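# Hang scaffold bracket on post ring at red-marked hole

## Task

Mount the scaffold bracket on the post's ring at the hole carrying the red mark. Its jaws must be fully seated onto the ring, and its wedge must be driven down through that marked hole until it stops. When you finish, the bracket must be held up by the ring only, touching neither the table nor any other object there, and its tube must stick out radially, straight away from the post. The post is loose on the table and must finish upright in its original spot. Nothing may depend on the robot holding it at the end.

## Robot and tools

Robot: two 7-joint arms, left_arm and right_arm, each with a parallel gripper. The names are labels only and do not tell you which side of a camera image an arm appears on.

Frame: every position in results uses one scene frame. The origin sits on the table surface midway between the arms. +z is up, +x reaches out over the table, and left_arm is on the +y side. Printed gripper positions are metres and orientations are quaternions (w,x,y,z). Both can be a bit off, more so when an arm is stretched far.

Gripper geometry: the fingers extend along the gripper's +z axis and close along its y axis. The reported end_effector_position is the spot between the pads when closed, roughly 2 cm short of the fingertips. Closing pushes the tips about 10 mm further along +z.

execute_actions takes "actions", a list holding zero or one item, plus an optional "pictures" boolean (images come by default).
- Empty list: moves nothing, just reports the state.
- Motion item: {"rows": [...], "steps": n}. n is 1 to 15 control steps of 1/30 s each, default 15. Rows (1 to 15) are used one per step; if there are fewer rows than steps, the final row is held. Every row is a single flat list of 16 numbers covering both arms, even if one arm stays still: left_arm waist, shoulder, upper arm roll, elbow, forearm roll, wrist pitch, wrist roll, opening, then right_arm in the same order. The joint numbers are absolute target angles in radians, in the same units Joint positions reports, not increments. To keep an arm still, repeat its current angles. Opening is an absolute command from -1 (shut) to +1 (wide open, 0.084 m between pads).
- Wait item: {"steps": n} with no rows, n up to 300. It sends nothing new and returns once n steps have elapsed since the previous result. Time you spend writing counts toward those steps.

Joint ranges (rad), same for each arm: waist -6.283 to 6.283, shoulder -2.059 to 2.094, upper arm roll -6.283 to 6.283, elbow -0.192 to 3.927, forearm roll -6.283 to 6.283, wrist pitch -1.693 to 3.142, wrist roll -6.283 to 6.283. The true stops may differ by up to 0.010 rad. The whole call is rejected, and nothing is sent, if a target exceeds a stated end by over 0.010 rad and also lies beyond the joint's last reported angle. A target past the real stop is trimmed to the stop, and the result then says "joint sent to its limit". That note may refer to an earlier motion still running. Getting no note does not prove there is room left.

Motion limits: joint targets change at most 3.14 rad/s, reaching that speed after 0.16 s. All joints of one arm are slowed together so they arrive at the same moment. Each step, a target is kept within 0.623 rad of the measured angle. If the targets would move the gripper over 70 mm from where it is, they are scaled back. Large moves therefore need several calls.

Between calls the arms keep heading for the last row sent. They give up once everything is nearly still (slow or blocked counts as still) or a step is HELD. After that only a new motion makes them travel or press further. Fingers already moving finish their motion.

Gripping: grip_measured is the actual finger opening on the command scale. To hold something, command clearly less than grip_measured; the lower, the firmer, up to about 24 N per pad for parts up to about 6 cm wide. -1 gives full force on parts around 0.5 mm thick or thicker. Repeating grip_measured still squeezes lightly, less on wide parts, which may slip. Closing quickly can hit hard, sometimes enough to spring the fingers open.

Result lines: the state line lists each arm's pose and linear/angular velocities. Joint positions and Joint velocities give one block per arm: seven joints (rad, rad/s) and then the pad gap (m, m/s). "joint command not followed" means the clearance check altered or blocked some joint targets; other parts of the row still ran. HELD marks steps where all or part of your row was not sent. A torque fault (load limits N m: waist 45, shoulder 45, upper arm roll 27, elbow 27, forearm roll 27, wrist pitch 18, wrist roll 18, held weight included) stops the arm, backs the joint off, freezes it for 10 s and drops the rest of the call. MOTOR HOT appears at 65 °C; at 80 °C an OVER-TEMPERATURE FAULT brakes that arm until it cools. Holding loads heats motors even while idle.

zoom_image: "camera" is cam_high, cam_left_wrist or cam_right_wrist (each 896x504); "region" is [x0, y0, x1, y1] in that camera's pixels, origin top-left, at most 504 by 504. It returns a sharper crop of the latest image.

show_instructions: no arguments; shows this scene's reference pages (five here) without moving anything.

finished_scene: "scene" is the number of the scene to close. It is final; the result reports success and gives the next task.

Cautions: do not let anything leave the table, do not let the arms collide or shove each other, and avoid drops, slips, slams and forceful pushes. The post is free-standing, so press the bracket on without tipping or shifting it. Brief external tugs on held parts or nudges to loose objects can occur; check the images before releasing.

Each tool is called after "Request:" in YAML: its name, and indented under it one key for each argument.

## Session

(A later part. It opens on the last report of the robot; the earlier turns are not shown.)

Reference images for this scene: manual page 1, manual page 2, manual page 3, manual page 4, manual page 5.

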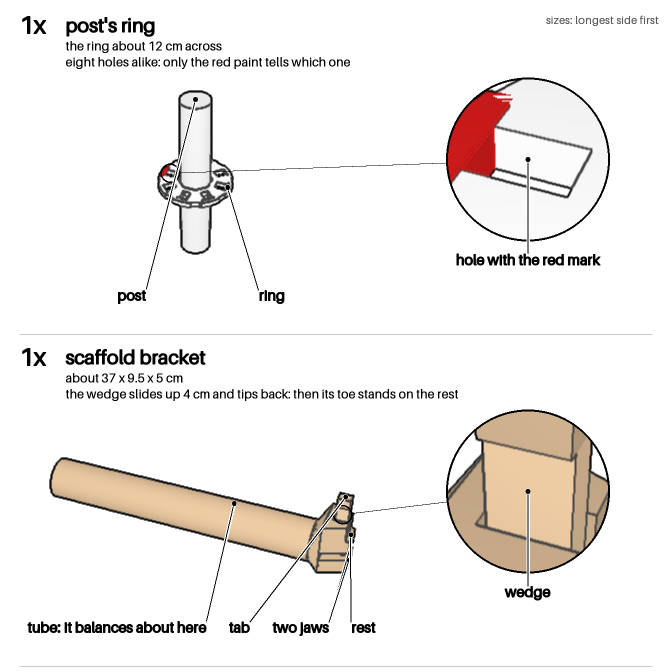

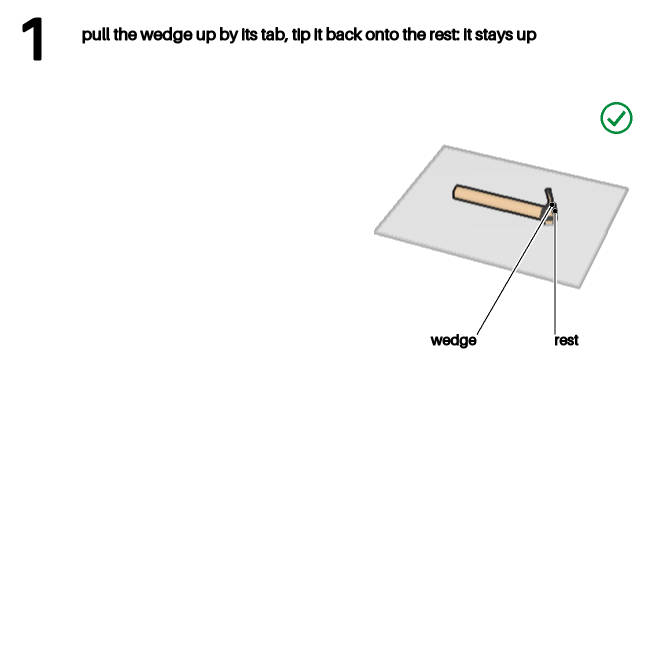

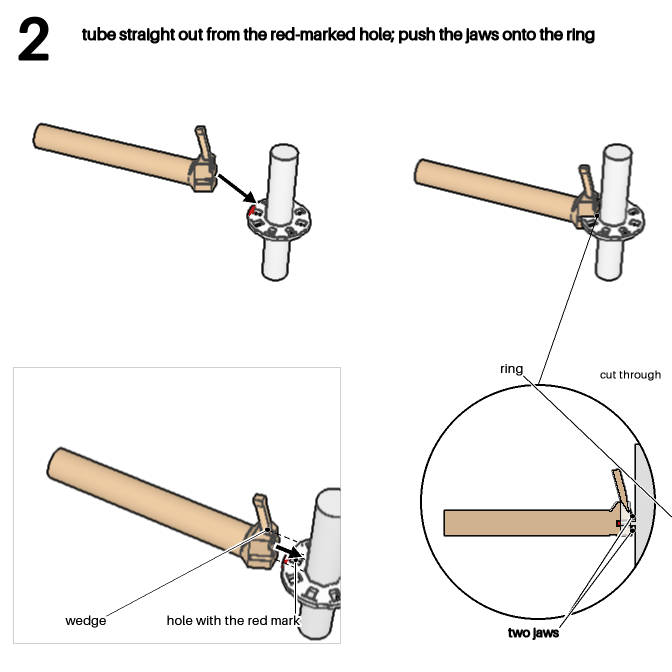

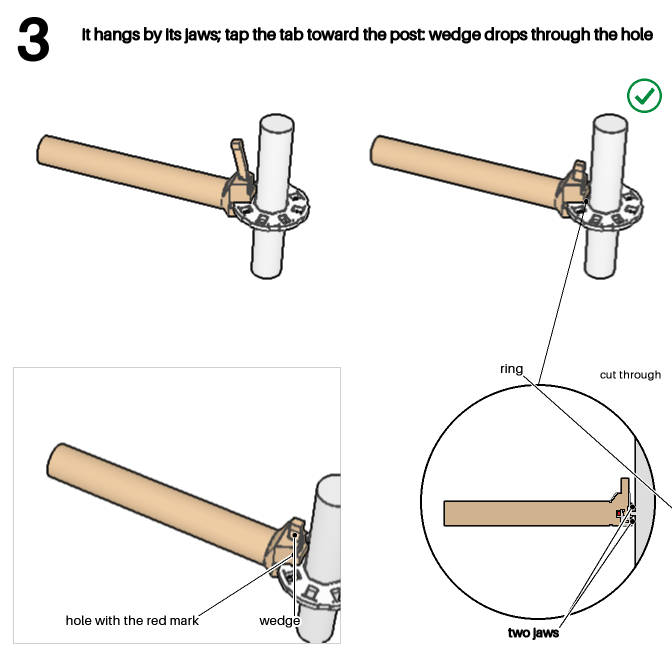

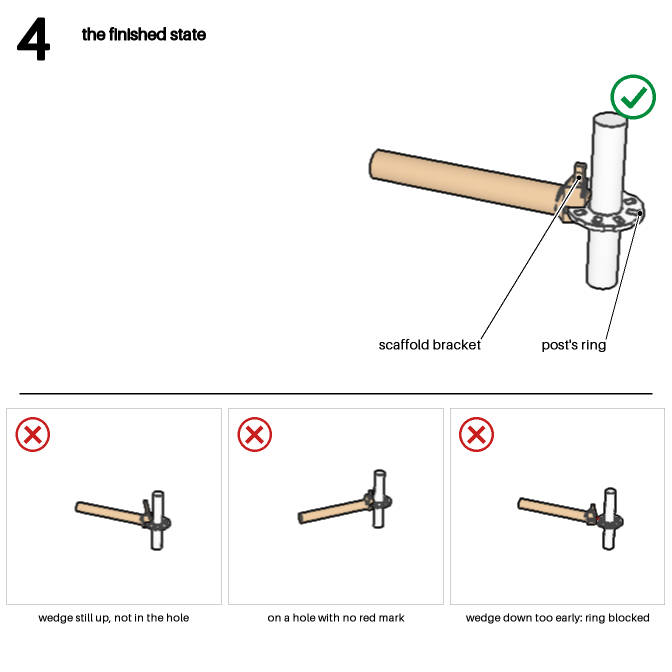

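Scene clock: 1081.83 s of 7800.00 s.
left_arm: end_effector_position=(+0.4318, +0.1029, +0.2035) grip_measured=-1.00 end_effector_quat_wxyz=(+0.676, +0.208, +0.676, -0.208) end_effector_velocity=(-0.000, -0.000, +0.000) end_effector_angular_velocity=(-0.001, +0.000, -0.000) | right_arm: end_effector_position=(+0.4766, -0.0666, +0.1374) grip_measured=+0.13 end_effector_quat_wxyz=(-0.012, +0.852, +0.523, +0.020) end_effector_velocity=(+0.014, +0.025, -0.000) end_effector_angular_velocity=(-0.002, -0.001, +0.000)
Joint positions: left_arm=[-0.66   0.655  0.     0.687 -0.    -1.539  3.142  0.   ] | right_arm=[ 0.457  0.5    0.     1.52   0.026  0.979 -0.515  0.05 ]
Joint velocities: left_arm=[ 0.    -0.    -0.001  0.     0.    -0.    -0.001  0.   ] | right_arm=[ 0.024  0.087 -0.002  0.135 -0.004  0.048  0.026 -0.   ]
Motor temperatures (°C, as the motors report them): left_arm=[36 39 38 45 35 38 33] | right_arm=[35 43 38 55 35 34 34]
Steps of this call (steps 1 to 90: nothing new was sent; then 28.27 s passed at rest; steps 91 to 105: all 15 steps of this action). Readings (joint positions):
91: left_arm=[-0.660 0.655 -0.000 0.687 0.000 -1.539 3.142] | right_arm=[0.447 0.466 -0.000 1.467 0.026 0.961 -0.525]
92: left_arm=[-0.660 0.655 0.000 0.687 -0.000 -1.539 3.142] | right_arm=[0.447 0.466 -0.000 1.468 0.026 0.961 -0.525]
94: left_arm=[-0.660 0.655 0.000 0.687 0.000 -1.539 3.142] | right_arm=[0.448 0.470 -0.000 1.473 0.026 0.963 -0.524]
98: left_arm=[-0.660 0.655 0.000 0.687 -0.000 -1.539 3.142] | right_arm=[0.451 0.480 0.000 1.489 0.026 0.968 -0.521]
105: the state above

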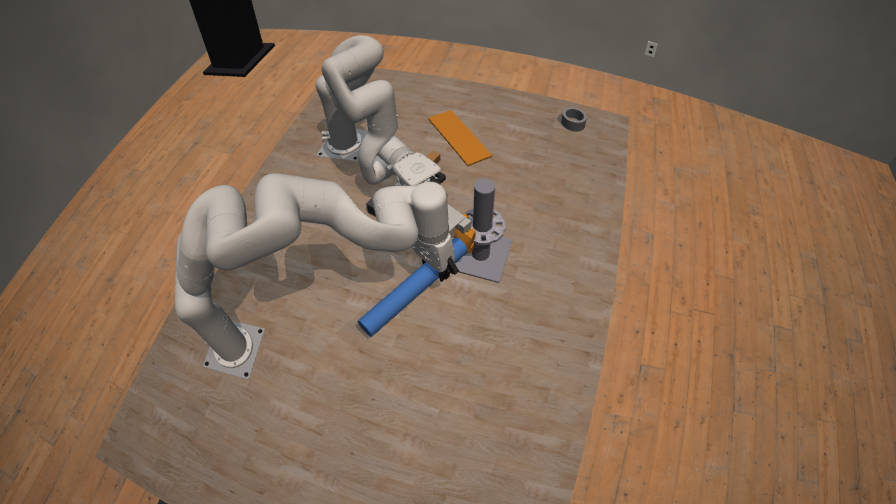

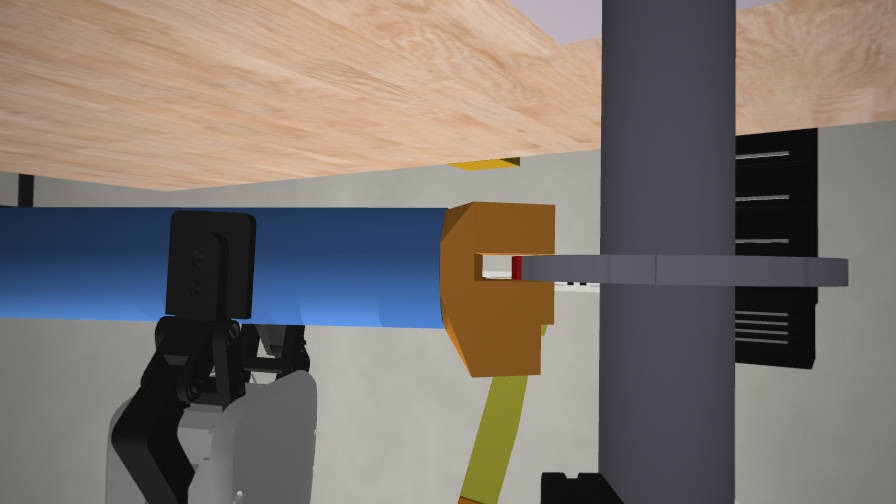

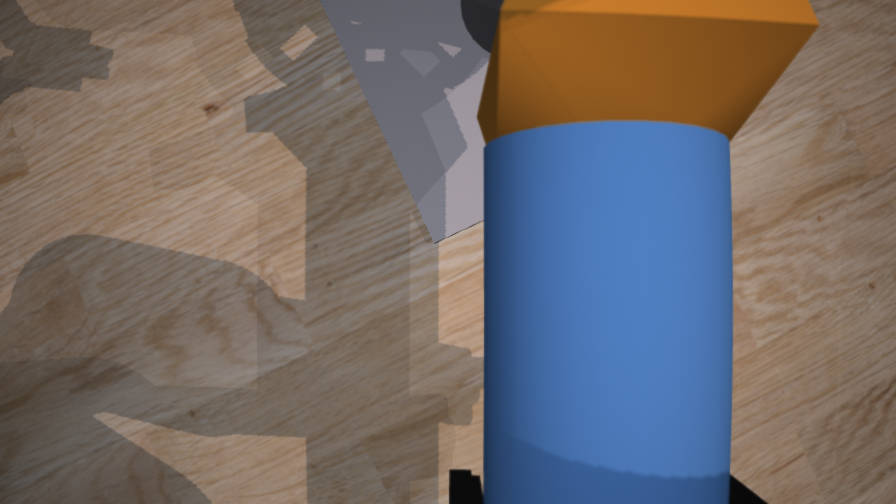

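Request:
execute_actions:
  actions:
    - {"rows":[[-0.66,0.6551,0,0.6870,0,-1.5389,3.1416,-1,0.4603,0.5128,0,1.5395,0.0253,0.9863,-0.5116,-1],[-0.66,0.6551,0,0.6870,0,-1.5389,3.1416,-1,0.4610,0.5158,0,1.5444,0.0253,0.9880,-0.5107,-1],[-0.66,0.6551,0,0.6870,0,-1.5389,3.1416,-1,0.4618,0.5189,0,1.5492,0.0252,0.9898,-0.5099,-1],[-0.66,0.6551,0,0.6870,0,-1.5389,3.1416,-1,0.4626,0.5219,0,1.5540,0.0252,0.9915,-0.5090,-1],[-0.66,0.6551,0,0.6870,0,-1.5389,3.1416,-1,0.4634,0.5250,0,1.5589,0.0251,0.9933,-0.5082,-1],[-0.66,0.6551,0,0.6870,0,-1.5389,3.1416,-1,0.4641,0.5281,0,1.5637,0.0250,0.9950,-0.5074,-1],[-0.66,0.6551,0,0.6870,0,-1.5389,3.1416,-1,0.4649,0.5311,0,1.5685,0.0250,0.9968,-0.5065,-1],[-0.66,0.6551,0,0.6870,0,-1.5389,3.1416,-1,0.4657,0.5342,0,1.5734,0.0249,0.9985,-0.5057,-1],[-0.66,0.6551,0,0.6870,0,-1.5389,3.1416,-1,0.4665,0.5372,0,1.5782,0.0249,1.0003,-0.5048,-1]],"steps":15}

Scene clock: 1104.30 s of 7800.00 s.
left_arm: end_effector_position=(+0.4318, +0.1029, +0.2035) grip_measured=-1.00 end_effector_quat_wxyz=(+0.676, +0.208, +0.676, -0.208) end_effector_velocity=(-0.001, -0.001, -0.000) end_effector_angular_velocity=(-0.001, +0.001, -0.001) | right_arm: end_effector_position=(+0.4819, -0.0557, +0.1374) grip_measured=+0.13 end_effector_quat_wxyz=(-0.012, +0.852, +0.523, +0.020) end_effector_velocity=(+0.003, -0.000, +0.000) end_effector_angular_velocity=(-0.003, -0.000, -0.005)
Joint positions: left_arm=[-0.66   0.655  0.     0.687 -0.    -1.539  3.142  0.   ] | right_arm=[ 0.466  0.536  0.     1.577  0.025  1.    -0.505  0.05 ]
Joint velocities: left_arm=[-0.001 -0.    -0.001 -0.    -0.     0.    -0.001  0.   ] | right_arm=[ 0.002  0.009 -0.005  0.016 -0.001  0.008  0.003  0.   ]
Motor temperatures (°C, as the motors report them): left_arm=[36 39 38 45 35 38 33] | right_arm=[35 43 38 56 35 34 34]
Steps of this call (steps 1 to 30: the robot went on to your last target; steps 31 to 90: nothing new was sent; then 18.97 s passed at rest; steps 91 to 105: all 15 steps of this action). Readings (joint positions):
91: left_arm=[-0.660 0.655 -0.000 0.687 0.000 -1.539 3.142] | right_arm=[0.460 0.510 -0.000 1.535 0.025 0.985 -0.512]
92: left_arm=[-0.660 0.655 0.000 0.687 0.000 -1.539 3.142] | right_arm=[0.460 0.510 -0.000 1.536 0.025 0.985 -0.512]
94: left_arm=[-0.660 0.655 -0.000 0.687 0.000 -1.539 3.142] | right_arm=[0.460 0.514 -0.000 1.541 0.025 0.987 -0.511]
98: left_arm=[-0.660 0.655 -0.000 0.687 0.000 -1.539 3.142] | right_arm=[0.463 0.525 0.000 1.558 0.025 0.993 -0.508]
105: the state above

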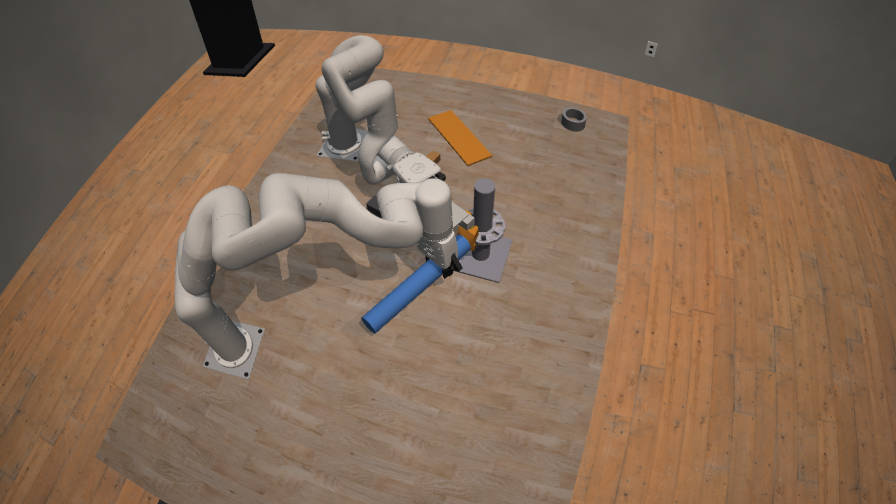

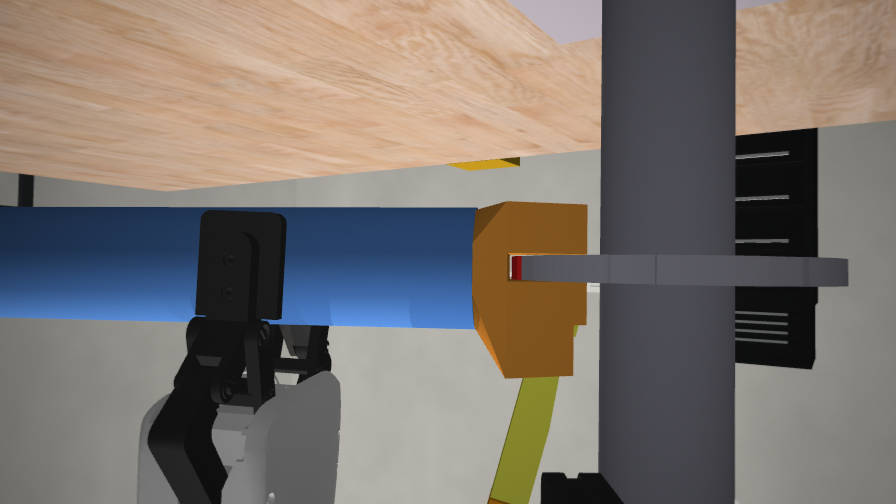

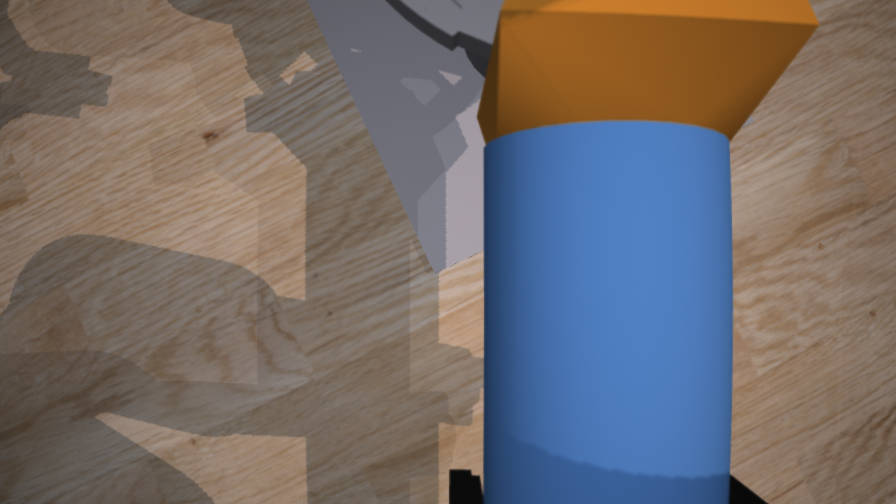

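Request:
zoom_image:
  camera: "cam_left_wrist"
  region: [460, 190, 640, 390]

Region (460, 190, 640, 390) of cam_left_wrist's 896x504 image, scaled by 2.520, with more detail than that image has; it fills the left 454 columns of this view, and the rest is white.

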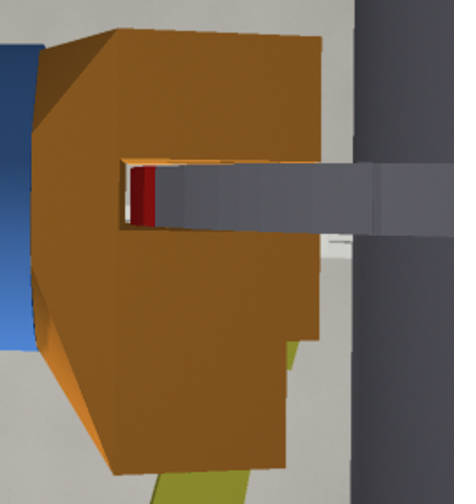

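Request:
execute_actions:
  actions:
    - {"rows":[[-0.66,0.6551,0,0.6870,0,-1.5389,3.1416,-1,0.4669,0.5388,0,1.5806,0.0248,1.0012,-0.5044,-1],[-0.66,0.6551,0,0.6870,0,-1.5389,3.1416,-1,0.4672,0.5403,0,1.5830,0.0248,1.0020,-0.5040,-1],[-0.66,0.6551,0,0.6870,0,-1.5389,3.1416,-1,0.4676,0.5418,0,1.5855,0.0248,1.0029,-0.5036,-1]],"steps":12}

Request:
zoom_image:
  camera: "cam_left_wrist"
  region: [460, 190, 640, 390]

Scene clock: 1115.47 s of 7800.00 s.
left_arm: end_effector_position=(+0.4318, +0.1029, +0.2035) grip_measured=-1.00 end_effector_quat_wxyz=(+0.676, +0.208, +0.676, -0.208) end_effector_velocity=(-0.000, -0.000, +0.000) end_effector_angular_velocity=(-0.001, +0.000, -0.000) | right_arm: end_effector_position=(+0.4828, -0.0546, +0.1374) grip_measured=+0.13 end_effector_quat_wxyz=(-0.012, +0.852, +0.523, +0.019) end_effector_velocity=(+0.000, -0.000, -0.000) end_effector_angular_velocity=(-0.001, +0.000, -0.000)
Joint positions: left_arm=[-0.66   0.655  0.     0.687  0.    -1.539  3.142  0.   ] | right_arm=[ 0.467  0.542 -0.     1.585  0.025  1.003 -0.504  0.05 ]
Joint velocities: left_arm=[ 0.     0.    -0.     0.    -0.    -0.    -0.001  0.   ] | right_arm=[ 0.     0.001 -0.     0.001 -0.001  0.001  0.001  0.   ]
Motor temperatures (°C, as the motors report them): left_arm=[36 39 38 45 35 38 33] | right_arm=[35 43 38 56 35 34 34]
Steps of this call (steps 1 to 15: the robot went on to your last target; steps 16 to 90: nothing new was sent; then 7.77 s passed at rest; steps 91 to 102: all 12 steps of this action). Readings (joint positions):
91: left_arm=[-0.660 0.655 -0.000 0.687 0.000 -1.539 3.142] | right_arm=[0.467 0.537 -0.000 1.578 0.025 1.000 -0.505]
92: left_arm=[-0.660 0.655 0.000 0.687 -0.000 -1.539 3.142] | right_arm=[0.467 0.538 -0.000 1.579 0.025 1.001 -0.505]
94: left_arm=[-0.660 0.655 -0.000 0.687 -0.000 -1.539 3.142] | right_arm=[0.467 0.539 -0.000 1.582 0.025 1.002 -0.504]
98: left_arm=[-0.660 0.655 -0.000 0.687 -0.000 -1.539 3.142] | right_arm=[0.467 0.541 -0.000 1.585 0.025 1.003 -0.504]
102: the state above

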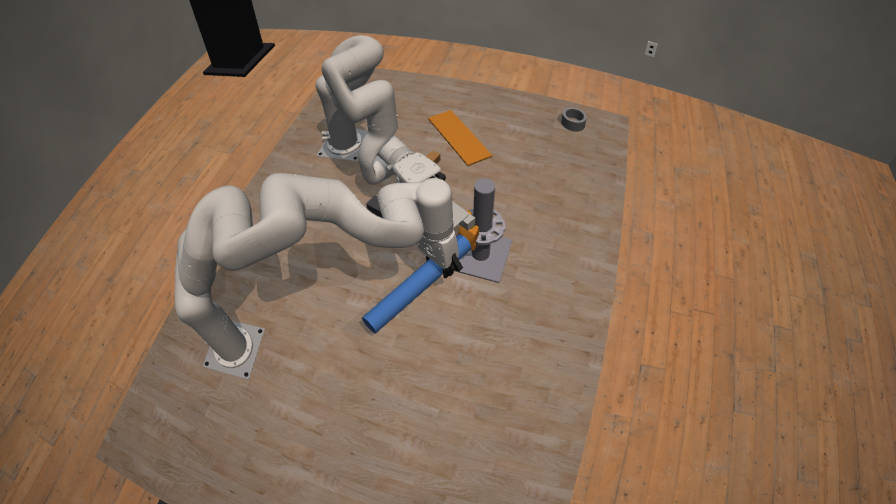

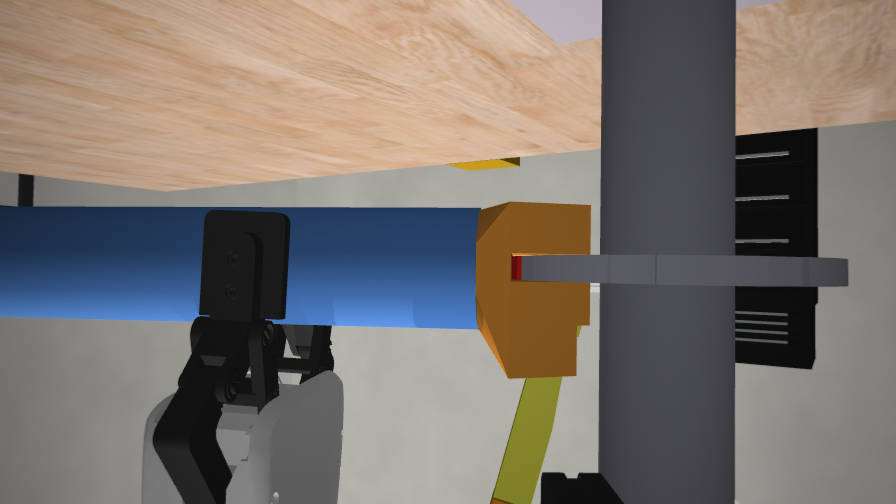

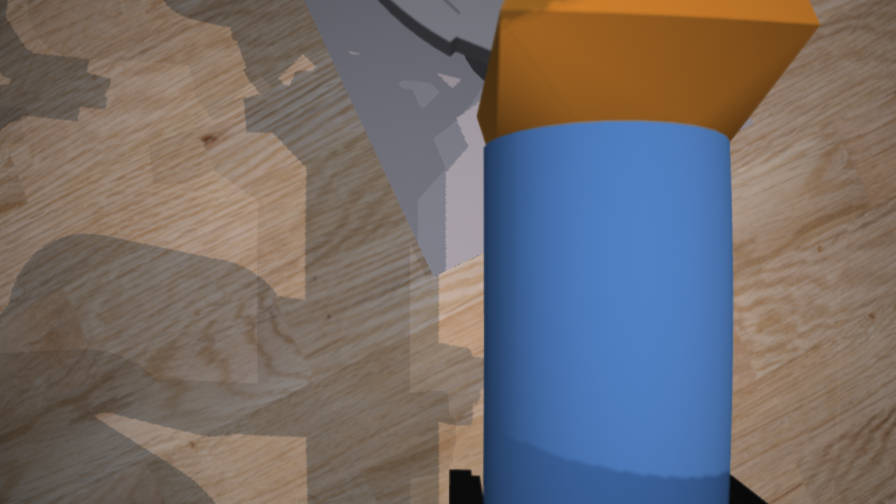

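Region (460, 190, 640, 390) of cam_left_wrist's 896x504 image, scaled by 2.520, with more detail than that image has; it fills the left 454 columns of this view, and the rest is white.

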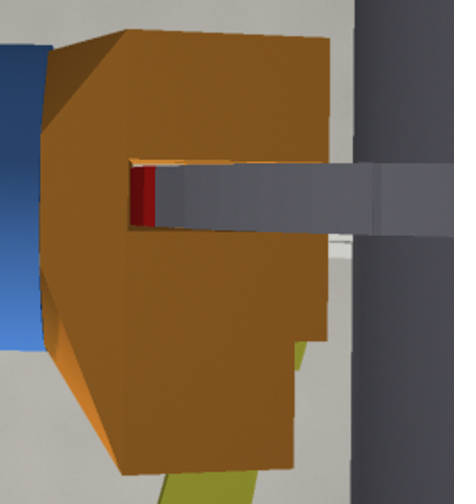

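Request:
execute_actions:
  actions:
    - {"rows":[[-0.668,0.6582,0,0.7053,0,-1.5237,3.1416,-1,0.4676,0.5418,0,1.5855,0.0248,1.0029,-0.5036,-1],[-0.676,0.6613,0,0.7237,0,-1.5084,3.1416,-1,0.4676,0.5418,0,1.5855,0.0248,1.0029,-0.5036,-1],[-0.684,0.6644,0,0.7420,0,-1.4932,3.1416,-1,0.4676,0.5418,0,1.5855,0.0248,1.0029,-0.5036,-1],[-0.692,0.6676,0,0.7604,0,-1.4780,3.1416,-1,0.4676,0.5418,0,1.5855,0.0248,1.0029,-0.5036,-1],[-0.70,0.6707,0,0.7787,0,-1.4628,3.1416,-1,0.4676,0.5418,0,1.5855,0.0248,1.0029,-0.5036,-1],[-0.70,0.6738,0,0.7971,0,-1.4475,3.1416,-1,0.4676,0.5418,0,1.5855,0.0248,1.0029,-0.5036,-1],[-0.70,0.6769,0,0.8154,0,-1.4323,3.1416,-1,0.4676,0.5418,0,1.5855,0.0248,1.0029,-0.5036,-1],[-0.70,0.6848,0,0.8364,0,-1.4192,3.1416,-1,0.4676,0.5418,0,1.5855,0.0248,1.0029,-0.5036,-1],[-0.70,0.6927,0,0.8574,0,-1.4061,3.1416,-1,0.4676,0.5418,0,1.5855,0.0248,1.0029,-0.5036,-1],[-0.70,0.7006,0,0.8784,0,-1.3930,3.1416,-1,0.4676,0.5418,0,1.5855,0.0248,1.0029,-0.5036,-1],[-0.70,0.7086,0,0.8994,0,-1.3800,3.1416,-1,0.4676,0.5418,0,1.5855,0.0248,1.0029,-0.5036,-1],[-0.70,0.7165,0,0.9204,0,-1.3669,3.1416,-1,0.4676,0.5418,0,1.5855,0.0248,1.0029,-0.5036,-1],[-0.70,0.7244,0,0.9414,0,-1.3538,3.1416,-1,0.4676,0.5418,0,1.5855,0.0248,1.0029,-0.5036,-1],[-0.70,0.7323,0,0.9624,0,-1.3407,3.1416,-1,0.4676,0.5418,0,1.5855,0.0248,1.0029,-0.5036,-1]],"steps":15,"pictures":false}


Request:
execute_actions:
  actions:
    - {"rows":[[-0.668,0.6582,0,0.7053,0,-1.5237,3.1416,-1,0.4676,0.5418,0,1.5855,0.0248,1.0029,-0.5036,-1],[-0.676,0.6613,0,0.7237,0,-1.5084,3.1416,-1,0.4676,0.5418,0,1.5855,0.0248,1.0029,-0.5036,-1],[-0.684,0.6644,0,0.7420,0,-1.4932,3.1416,-1,0.4676,0.5418,0,1.5855,0.0248,1.0029,-0.5036,-1],[-0.692,0.6676,0,0.7604,0,-1.4780,3.1416,-1,0.4676,0.5418,0,1.5855,0.0248,1.0029,-0.5036,-1],[-0.70,0.6707,0,0.7787,0,-1.4628,3.1416,-1,0.4676,0.5418,0,1.5855,0.0248,1.0029,-0.5036,-1],[-0.70,0.6738,0,0.7971,0,-1.4475,3.1416,-1,0.4676,0.5418,0,1.5855,0.0248,1.0029,-0.5036,-1],[-0.70,0.6769,0,0.8154,0,-1.4323,3.1416,-1,0.4676,0.5418,0,1.5855,0.0248,1.0029,-0.5036,-1],[-0.70,0.6848,0,0.8364,0,-1.4192,3.1416,-1,0.4676,0.5418,0,1.5855,0.0248,1.0029,-0.5036,-1],[-0.70,0.6927,0,0.8574,0,-1.4061,3.1416,-1,0.4676,0.5418,0,1.5855,0.0248,1.0029,-0.5036,-1],[-0.70,0.7006,0,0.8784,0,-1.3930,3.1416,-1,0.4676,0.5418,0,1.5855,0.0248,1.0029,-0.5036,-1],[-0.70,0.7086,0,0.8994,0,-1.3800,3.1416,-1,0.4676,0.5418,0,1.5855,0.0248,1.0029,-0.5036,-1],[-0.70,0.7165,0,0.9204,0,-1.3669,3.1416,-1,0.4676,0.5418,0,1.5855,0.0248,1.0029,-0.5036,-1],[-0.70,0.7244,0,0.9414,0,-1.3538,3.1416,-1,0.4676,0.5418,0,1.5855,0.0248,1.0029,-0.5036,-1],[-0.70,0.7323,0,0.9624,0,-1.3407,3.1416,-1,0.4676,0.5418,0,1.5855,0.0248,1.0029,-0.5036,-1]],"steps":15}
  pictures: false

Request:
execute_actions:
  actions: []

Scene clock: 1215.43 s of 7800.00 s.
left_arm: end_effector_position=(+0.4715, +0.0465, +0.2096) grip_measured=-1.00 end_effector_quat_wxyz=(+0.672, +0.221, +0.672, -0.221) end_effector_velocity=(+0.131, -0.098, +0.002) end_effector_angular_velocity=(+0.001, +0.001, -0.001) | right_arm: end_effector_position=(+0.4829, -0.0543, +0.1375) grip_measured=+0.13 end_effector_quat_wxyz=(-0.012, +0.852, +0.523, +0.020) end_effector_velocity=(+0.000, +0.000, +0.001) end_effector_angular_velocity=(+0.000, -0.001, +0.001)
Joint positions: left_arm=[-0.699  0.712  0.     0.907 -0.    -1.376  3.142  0.   ] | right_arm=[ 0.468  0.542 -0.     1.585  0.025  1.003 -0.504  0.05 ]
Joint velocities: left_arm=[-0.003  0.224  0.002  0.602 -0.001  0.379 -0.     0.   ] | right_arm=[ 0.    -0.001 -0.    -0.    -0.     0.    -0.001 -0.   ]
Motor temperatures (°C, as the motors report them): left_arm=[36 39 38 45 35 38 33] | right_arm=[35 44 38 58 35 35 34]
Steps of this call (steps 1 to 15: the robot went on to your last target; steps 16 to 90: nothing new was sent; then 96.47 s passed at rest; steps 91 to 105: all 15 steps of this action). Readings (joint positions):
91: left_arm=[-0.660 0.655 0.000 0.687 -0.000 -1.539 3.142] | right_arm=[0.468 0.542 -0.000 1.585 0.025 1.003 -0.504]
92: left_arm=[-0.661 0.656 0.000 0.690 -0.000 -1.536 3.142] | right_arm=[0.468 0.542 -0.000 1.585 0.025 1.003 -0.504]
94: left_arm=[-0.669 0.659 0.001 0.708 -0.000 -1.520 3.142] | right_arm=[0.468 0.542 -0.000 1.585 0.025 1.003 -0.504]
98: left_arm=[-0.693 0.669 -0.001 0.771 0.000 -1.470 3.142] | right_arm=[0.468 0.542 -0.000 1.585 0.025 1.003 -0.504]
105: the state above

Scene clock: 1215.43 s of 7800.00 s.
left_arm: end_effector_position=(+0.4715, +0.0465, +0.2096) grip_measured=-1.00 end_effector_quat_wxyz=(+0.672, +0.221, +0.672, -0.221) end_effector_velocity=(+0.131, -0.098, +0.002) end_effector_angular_velocity=(+0.001, +0.001, -0.001) | right_arm: end_effector_position=(+0.4829, -0.0543, +0.1375) grip_measured=+0.13 end_effector_quat_wxyz=(-0.012, +0.852, +0.523, +0.020) end_effector_velocity=(+0.000, +0.000, +0.001) end_effector_angular_velocity=(+0.000, -0.001, +0.001)
Joint positions: left_arm=[-0.699  0.712  0.     0.907 -0.    -1.376  3.142  0.   ] | right_arm=[ 0.468  0.542 -0.     1.585  0.025  1.003 -0.504  0.05 ]
Joint velocities: left_arm=[-0.003  0.224  0.002  0.602 -0.001  0.379 -0.     0.   ] | right_arm=[ 0.    -0.001 -0.    -0.    -0.     0.    -0.001 -0.   ]
Motor temperatures (°C, as the motors report them): left_arm=[36 39 38 45 35 38 33] | right_arm=[35 44 38 58 35 35 34]

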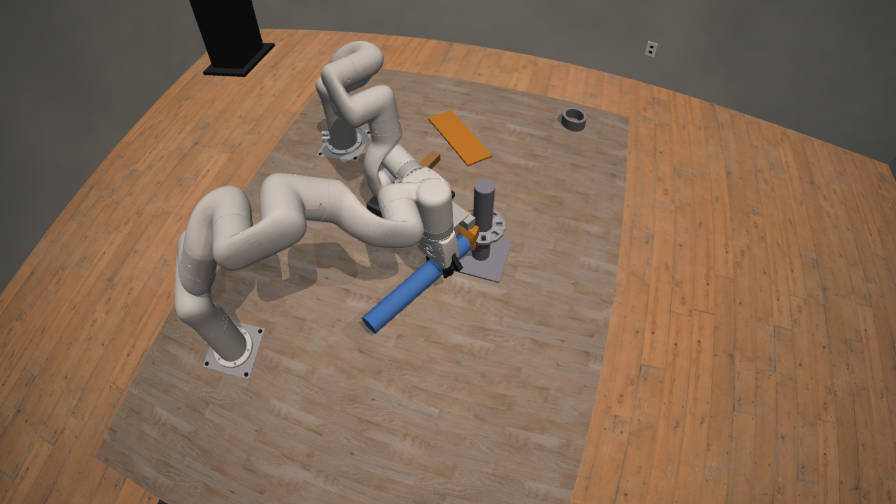

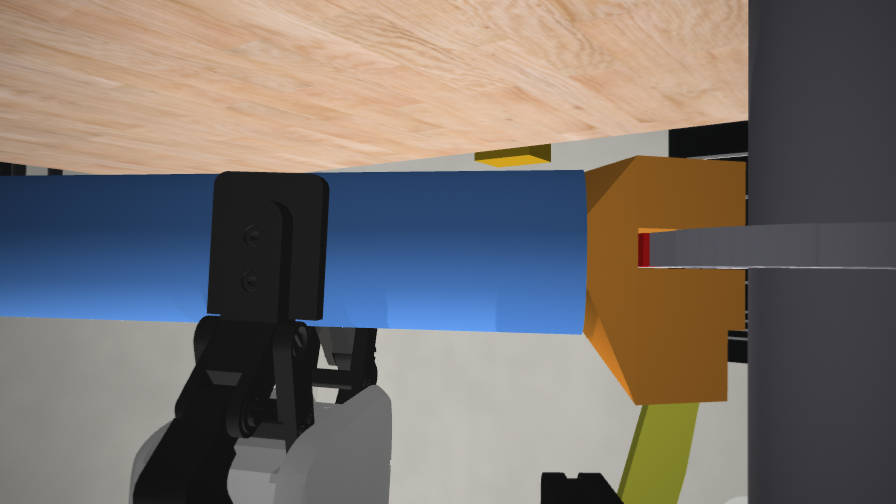

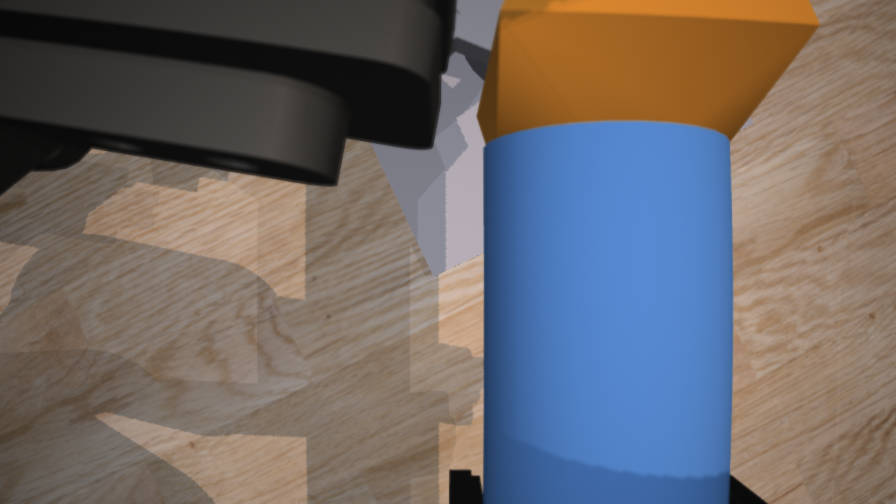

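Request:
execute_actions:
  actions:
    - {"rows":[[-0.70,0.7403,0,0.9819,0,-1.3291,3.1416,-1,0.4676,0.5418,0,1.5855,0.0248,1.0029,-0.5036,-1],[-0.70,0.7482,0,1.0015,0,-1.3175,3.1416,-1,0.4676,0.5418,0,1.5855,0.0248,1.0029,-0.5036,-1],[-0.70,0.7562,0,1.0210,0,-1.3060,3.1416,-1,0.4676,0.5418,0,1.5855,0.0248,1.0029,-0.5036,-1],[-0.70,0.7641,0,1.0405,0,-1.2944,3.1416,-1,0.4676,0.5418,0,1.5855,0.0248,1.0029,-0.5036,-1],[-0.70,0.7721,0,1.0601,0,-1.2828,3.1416,-1,0.4676,0.5418,0,1.5855,0.0248,1.0029,-0.5036,-1],[-0.70,0.7800,0,1.0796,0,-1.2712,3.1416,-1,0.4676,0.5418,0,1.5855,0.0248,1.0029,-0.5036,-1]],"steps":15}

Scene clock: 1229.10 s of 7800.00 s.
left_arm: end_effector_position=(+0.5068, +0.0196, +0.2099) grip_measured=-1.00 end_effector_quat_wxyz=(+0.672, +0.221, +0.672, -0.221) end_effector_velocity=(+0.004, -0.004, +0.001) end_effector_angular_velocity=(+0.000, -0.001, -0.001) | right_arm: end_effector_position=(+0.4829, -0.0543, +0.1375) grip_measured=+0.13 end_effector_quat_wxyz=(-0.012, +0.852, +0.523, +0.020) end_effector_velocity=(+0.000, +0.000, +0.001) end_effector_angular_velocity=(+0.000, -0.001, +0.001)
Joint positions: left_arm=[-0.7    0.779 -0.     1.077 -0.    -1.273  3.142  0.   ] | right_arm=[ 0.468  0.542 -0.     1.585  0.025  1.003 -0.504  0.05 ]
Joint velocities: left_arm=[-0.     0.008 -0.001  0.023  0.     0.014  0.001  0.   ] | right_arm=[-0.    -0.001  0.     0.    -0.    -0.    -0.001  0.   ]
Motor temperatures (°C, as the motors report them): left_arm=[36 40 38 45 35 38 33] | right_arm=[35 44 38 59 35 35 34]
Steps of this call (steps 1 to 30: the robot went on to your last target; steps 31 to 90: nothing new was sent; then 10.17 s passed at rest; steps 91 to 105: all 15 steps of this action). Readings (joint positions):
91: left_arm=[-0.700 0.732 -0.000 0.963 -0.000 -1.341 3.142] | right_arm=[0.468 0.542 -0.000 1.585 0.025 1.003 -0.504]
92: left_arm=[-0.700 0.734 -0.000 0.965 -0.000 -1.339 3.142] | right_arm=[0.468 0.542 -0.000 1.585 0.025 1.003 -0.504]
94: left_arm=[-0.700 0.742 -0.000 0.985 -0.000 -1.327 3.142] | right_arm=[0.468 0.542 -0.000 1.585 0.025 1.003 -0.504]
98: left_arm=[-0.700 0.767 0.000 1.049 0.000 -1.290 3.142] | right_arm=[0.468 0.542 -0.000 1.585 0.025 1.003 -0.504]
105: the state above

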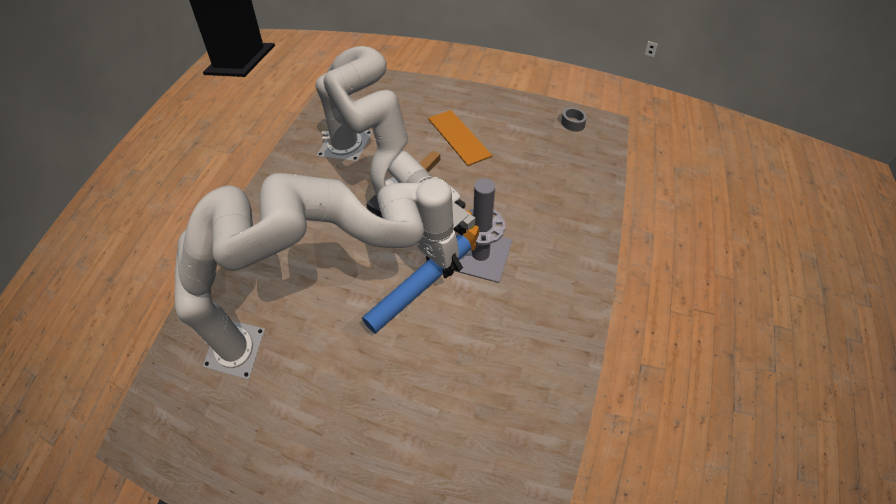

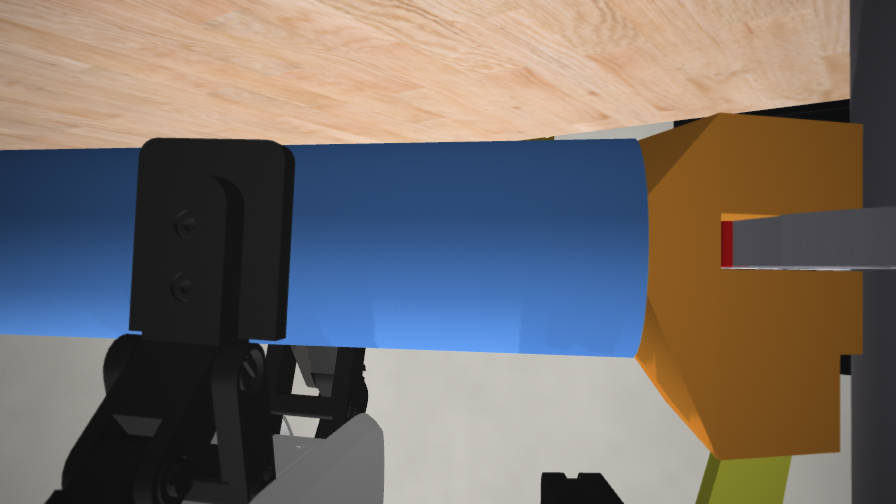

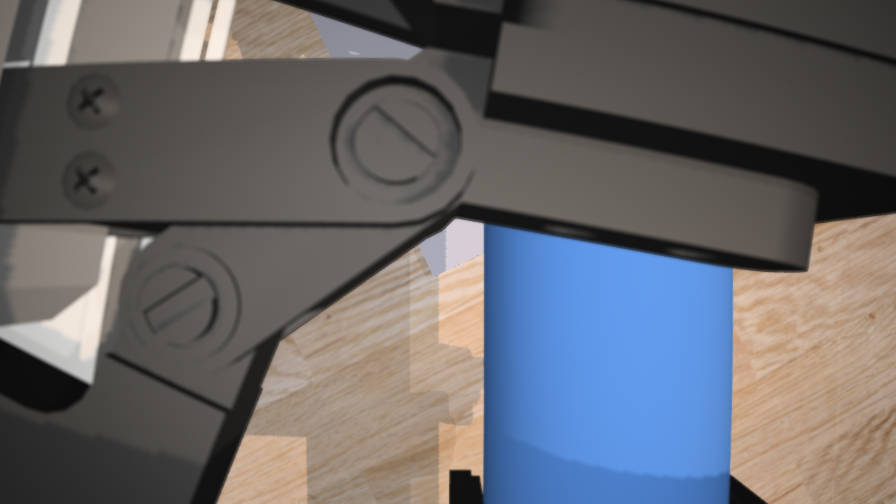

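Request:
execute_actions:
  actions:
    - {"rows":[[-0.697,0.78,0,1.0796,0,-1.2712,3.1416,-1,0.4676,0.5418,0,1.5855,0.0248,1.0029,-0.5036,-1],[-0.694,0.78,0,1.0796,0,-1.2712,3.1416,-1,0.4676,0.5418,0,1.5855,0.0248,1.0029,-0.5036,-1],[-0.691,0.78,0,1.0796,0,-1.2712,3.1416,-1,0.4676,0.5418,0,1.5855,0.0248,1.0029,-0.5036,-1],[-0.688,0.78,0,1.0796,0,-1.2712,3.1416,-1,0.4676,0.5418,0,1.5855,0.0248,1.0029,-0.5036,-1],[-0.686,0.78,0,1.0796,0,-1.2712,3.1416,-1,0.4676,0.5418,0,1.5855,0.0248,1.0029,-0.5036,-1],[-0.684,0.78,0,1.0796,0,-1.2712,3.1416,-1,0.4676,0.5418,0,1.5855,0.0248,1.0029,-0.5036,-1],[-0.682,0.78,0,1.0796,0,-1.2712,3.1416,-1,0.4676,0.5418,0,1.5855,0.0248,1.0029,-0.5036,-1],[-0.680,0.78,0,1.0796,0,-1.2712,3.1416,-1,0.4676,0.5418,0,1.5855,0.0248,1.0029,-0.5036,-1],[-0.678,0.78,0,1.0796,0,-1.2712,3.1416,-1,0.4676,0.5418,0,1.5855,0.0248,1.0029,-0.5036,-1],[-0.676,0.78,0,1.0796,0,-1.2712,3.1416,-1,0.4676,0.5418,0,1.5855,0.0248,1.0029,-0.5036,-1],[-0.674,0.78,0,1.0796,0,-1.2712,3.1416,-1,0.4676,0.5418,0,1.5855,0.0248,1.0029,-0.5036,-1]],"steps":15}

Scene clock: 1248.43 s of 7800.00 s.
left_arm: end_effector_position=(+0.5172, +0.0331, +0.2100) grip_measured=-1.00 end_effector_quat_wxyz=(+0.674, +0.213, +0.674, -0.212) end_effector_velocity=(+0.007, +0.009, -0.000) end_effector_angular_velocity=(+0.001, +0.001, +0.017) | right_arm: end_effector_position=(+0.4829, -0.0543, +0.1375) grip_measured=+0.13 end_effector_quat_wxyz=(-0.012, +0.852, +0.523, +0.020) end_effector_velocity=(-0.000, +0.000, -0.000) end_effector_angular_velocity=(-0.001, +0.000, +0.001)
Joint positions: left_arm=[-0.675  0.78   0.     1.08  -0.    -1.271  3.142  0.   ] | right_arm=[ 0.468  0.542 -0.     1.585  0.025  1.003 -0.504  0.05 ]
Joint velocities: left_arm=[ 0.017 -0.001 -0.    -0.001 -0.     0.001  0.     0.   ] | right_arm=[ 0.     0.001  0.    -0.    -0.001  0.    -0.001  0.   ]
Motor temperatures (°C, as the motors report them): left_arm=[36 40 38 46 35 38 33] | right_arm=[35 44 38 59 35 35 34]
Steps of this call (steps 1 to 15: the robot went on to your last target; steps 16 to 90: nothing new was sent; then 15.83 s passed at rest; steps 91 to 105: all 15 steps of this action). Readings (joint positions):
91: left_arm=[-0.700 0.780 -0.000 1.080 0.000 -1.271 3.142] | right_arm=[0.468 0.542 -0.000 1.585 0.025 1.003 -0.504]
92: left_arm=[-0.699 0.780 -0.000 1.080 0.000 -1.271 3.142] | right_arm=[0.468 0.542 -0.000 1.585 0.025 1.003 -0.504]
94: left_arm=[-0.696 0.780 -0.001 1.080 0.000 -1.271 3.142] | right_arm=[0.468 0.542 -0.000 1.585 0.025 1.003 -0.504]
98: left_arm=[-0.687 0.780 0.000 1.080 0.000 -1.271 3.142] | right_arm=[0.468 0.542 -0.000 1.586 0.025 1.003 -0.504]
105: the state above

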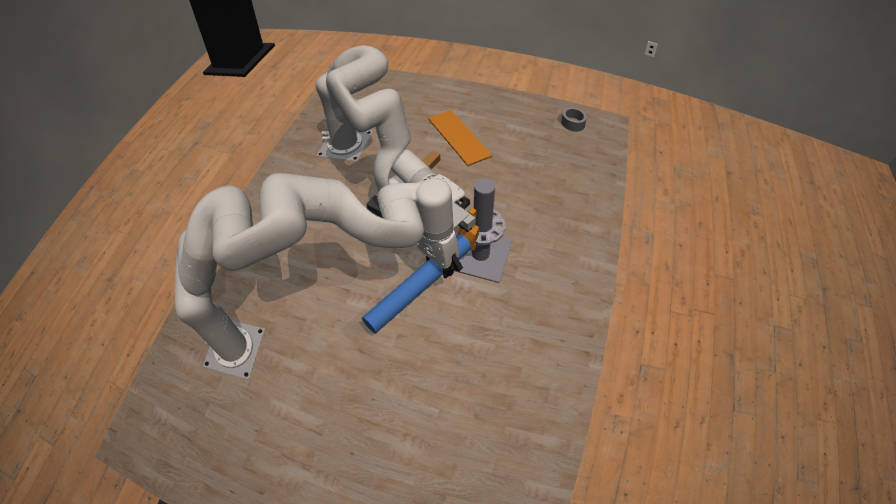

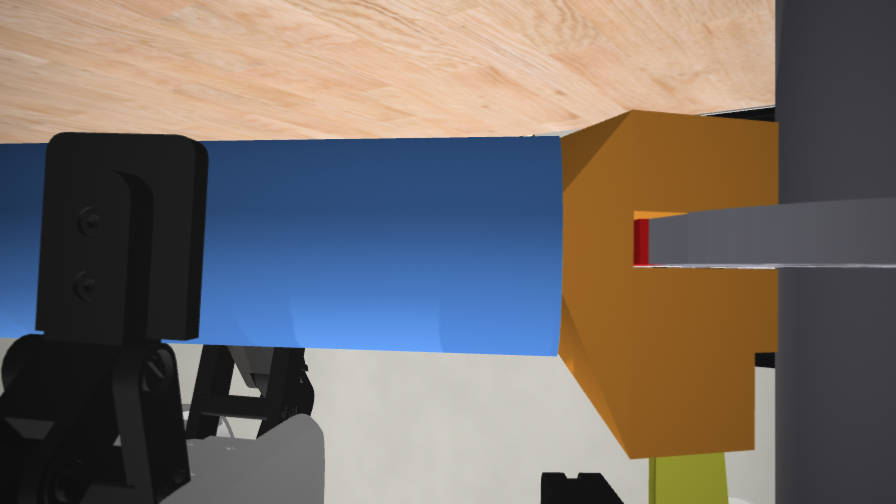

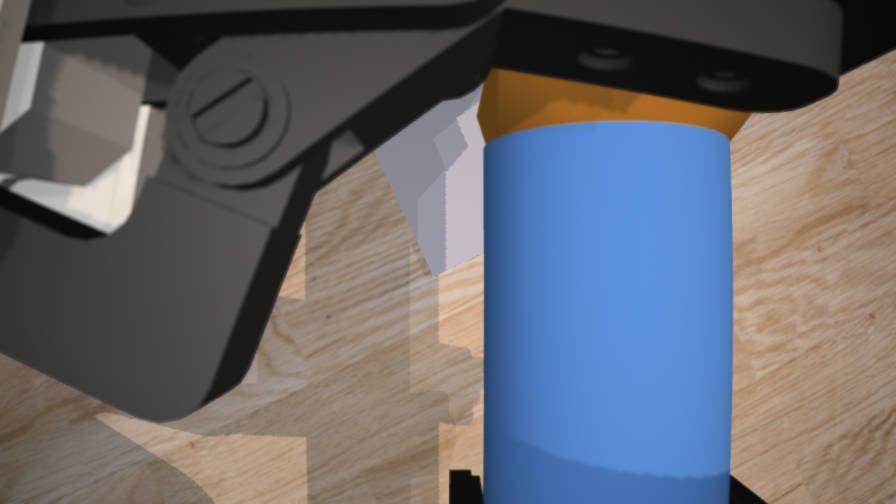

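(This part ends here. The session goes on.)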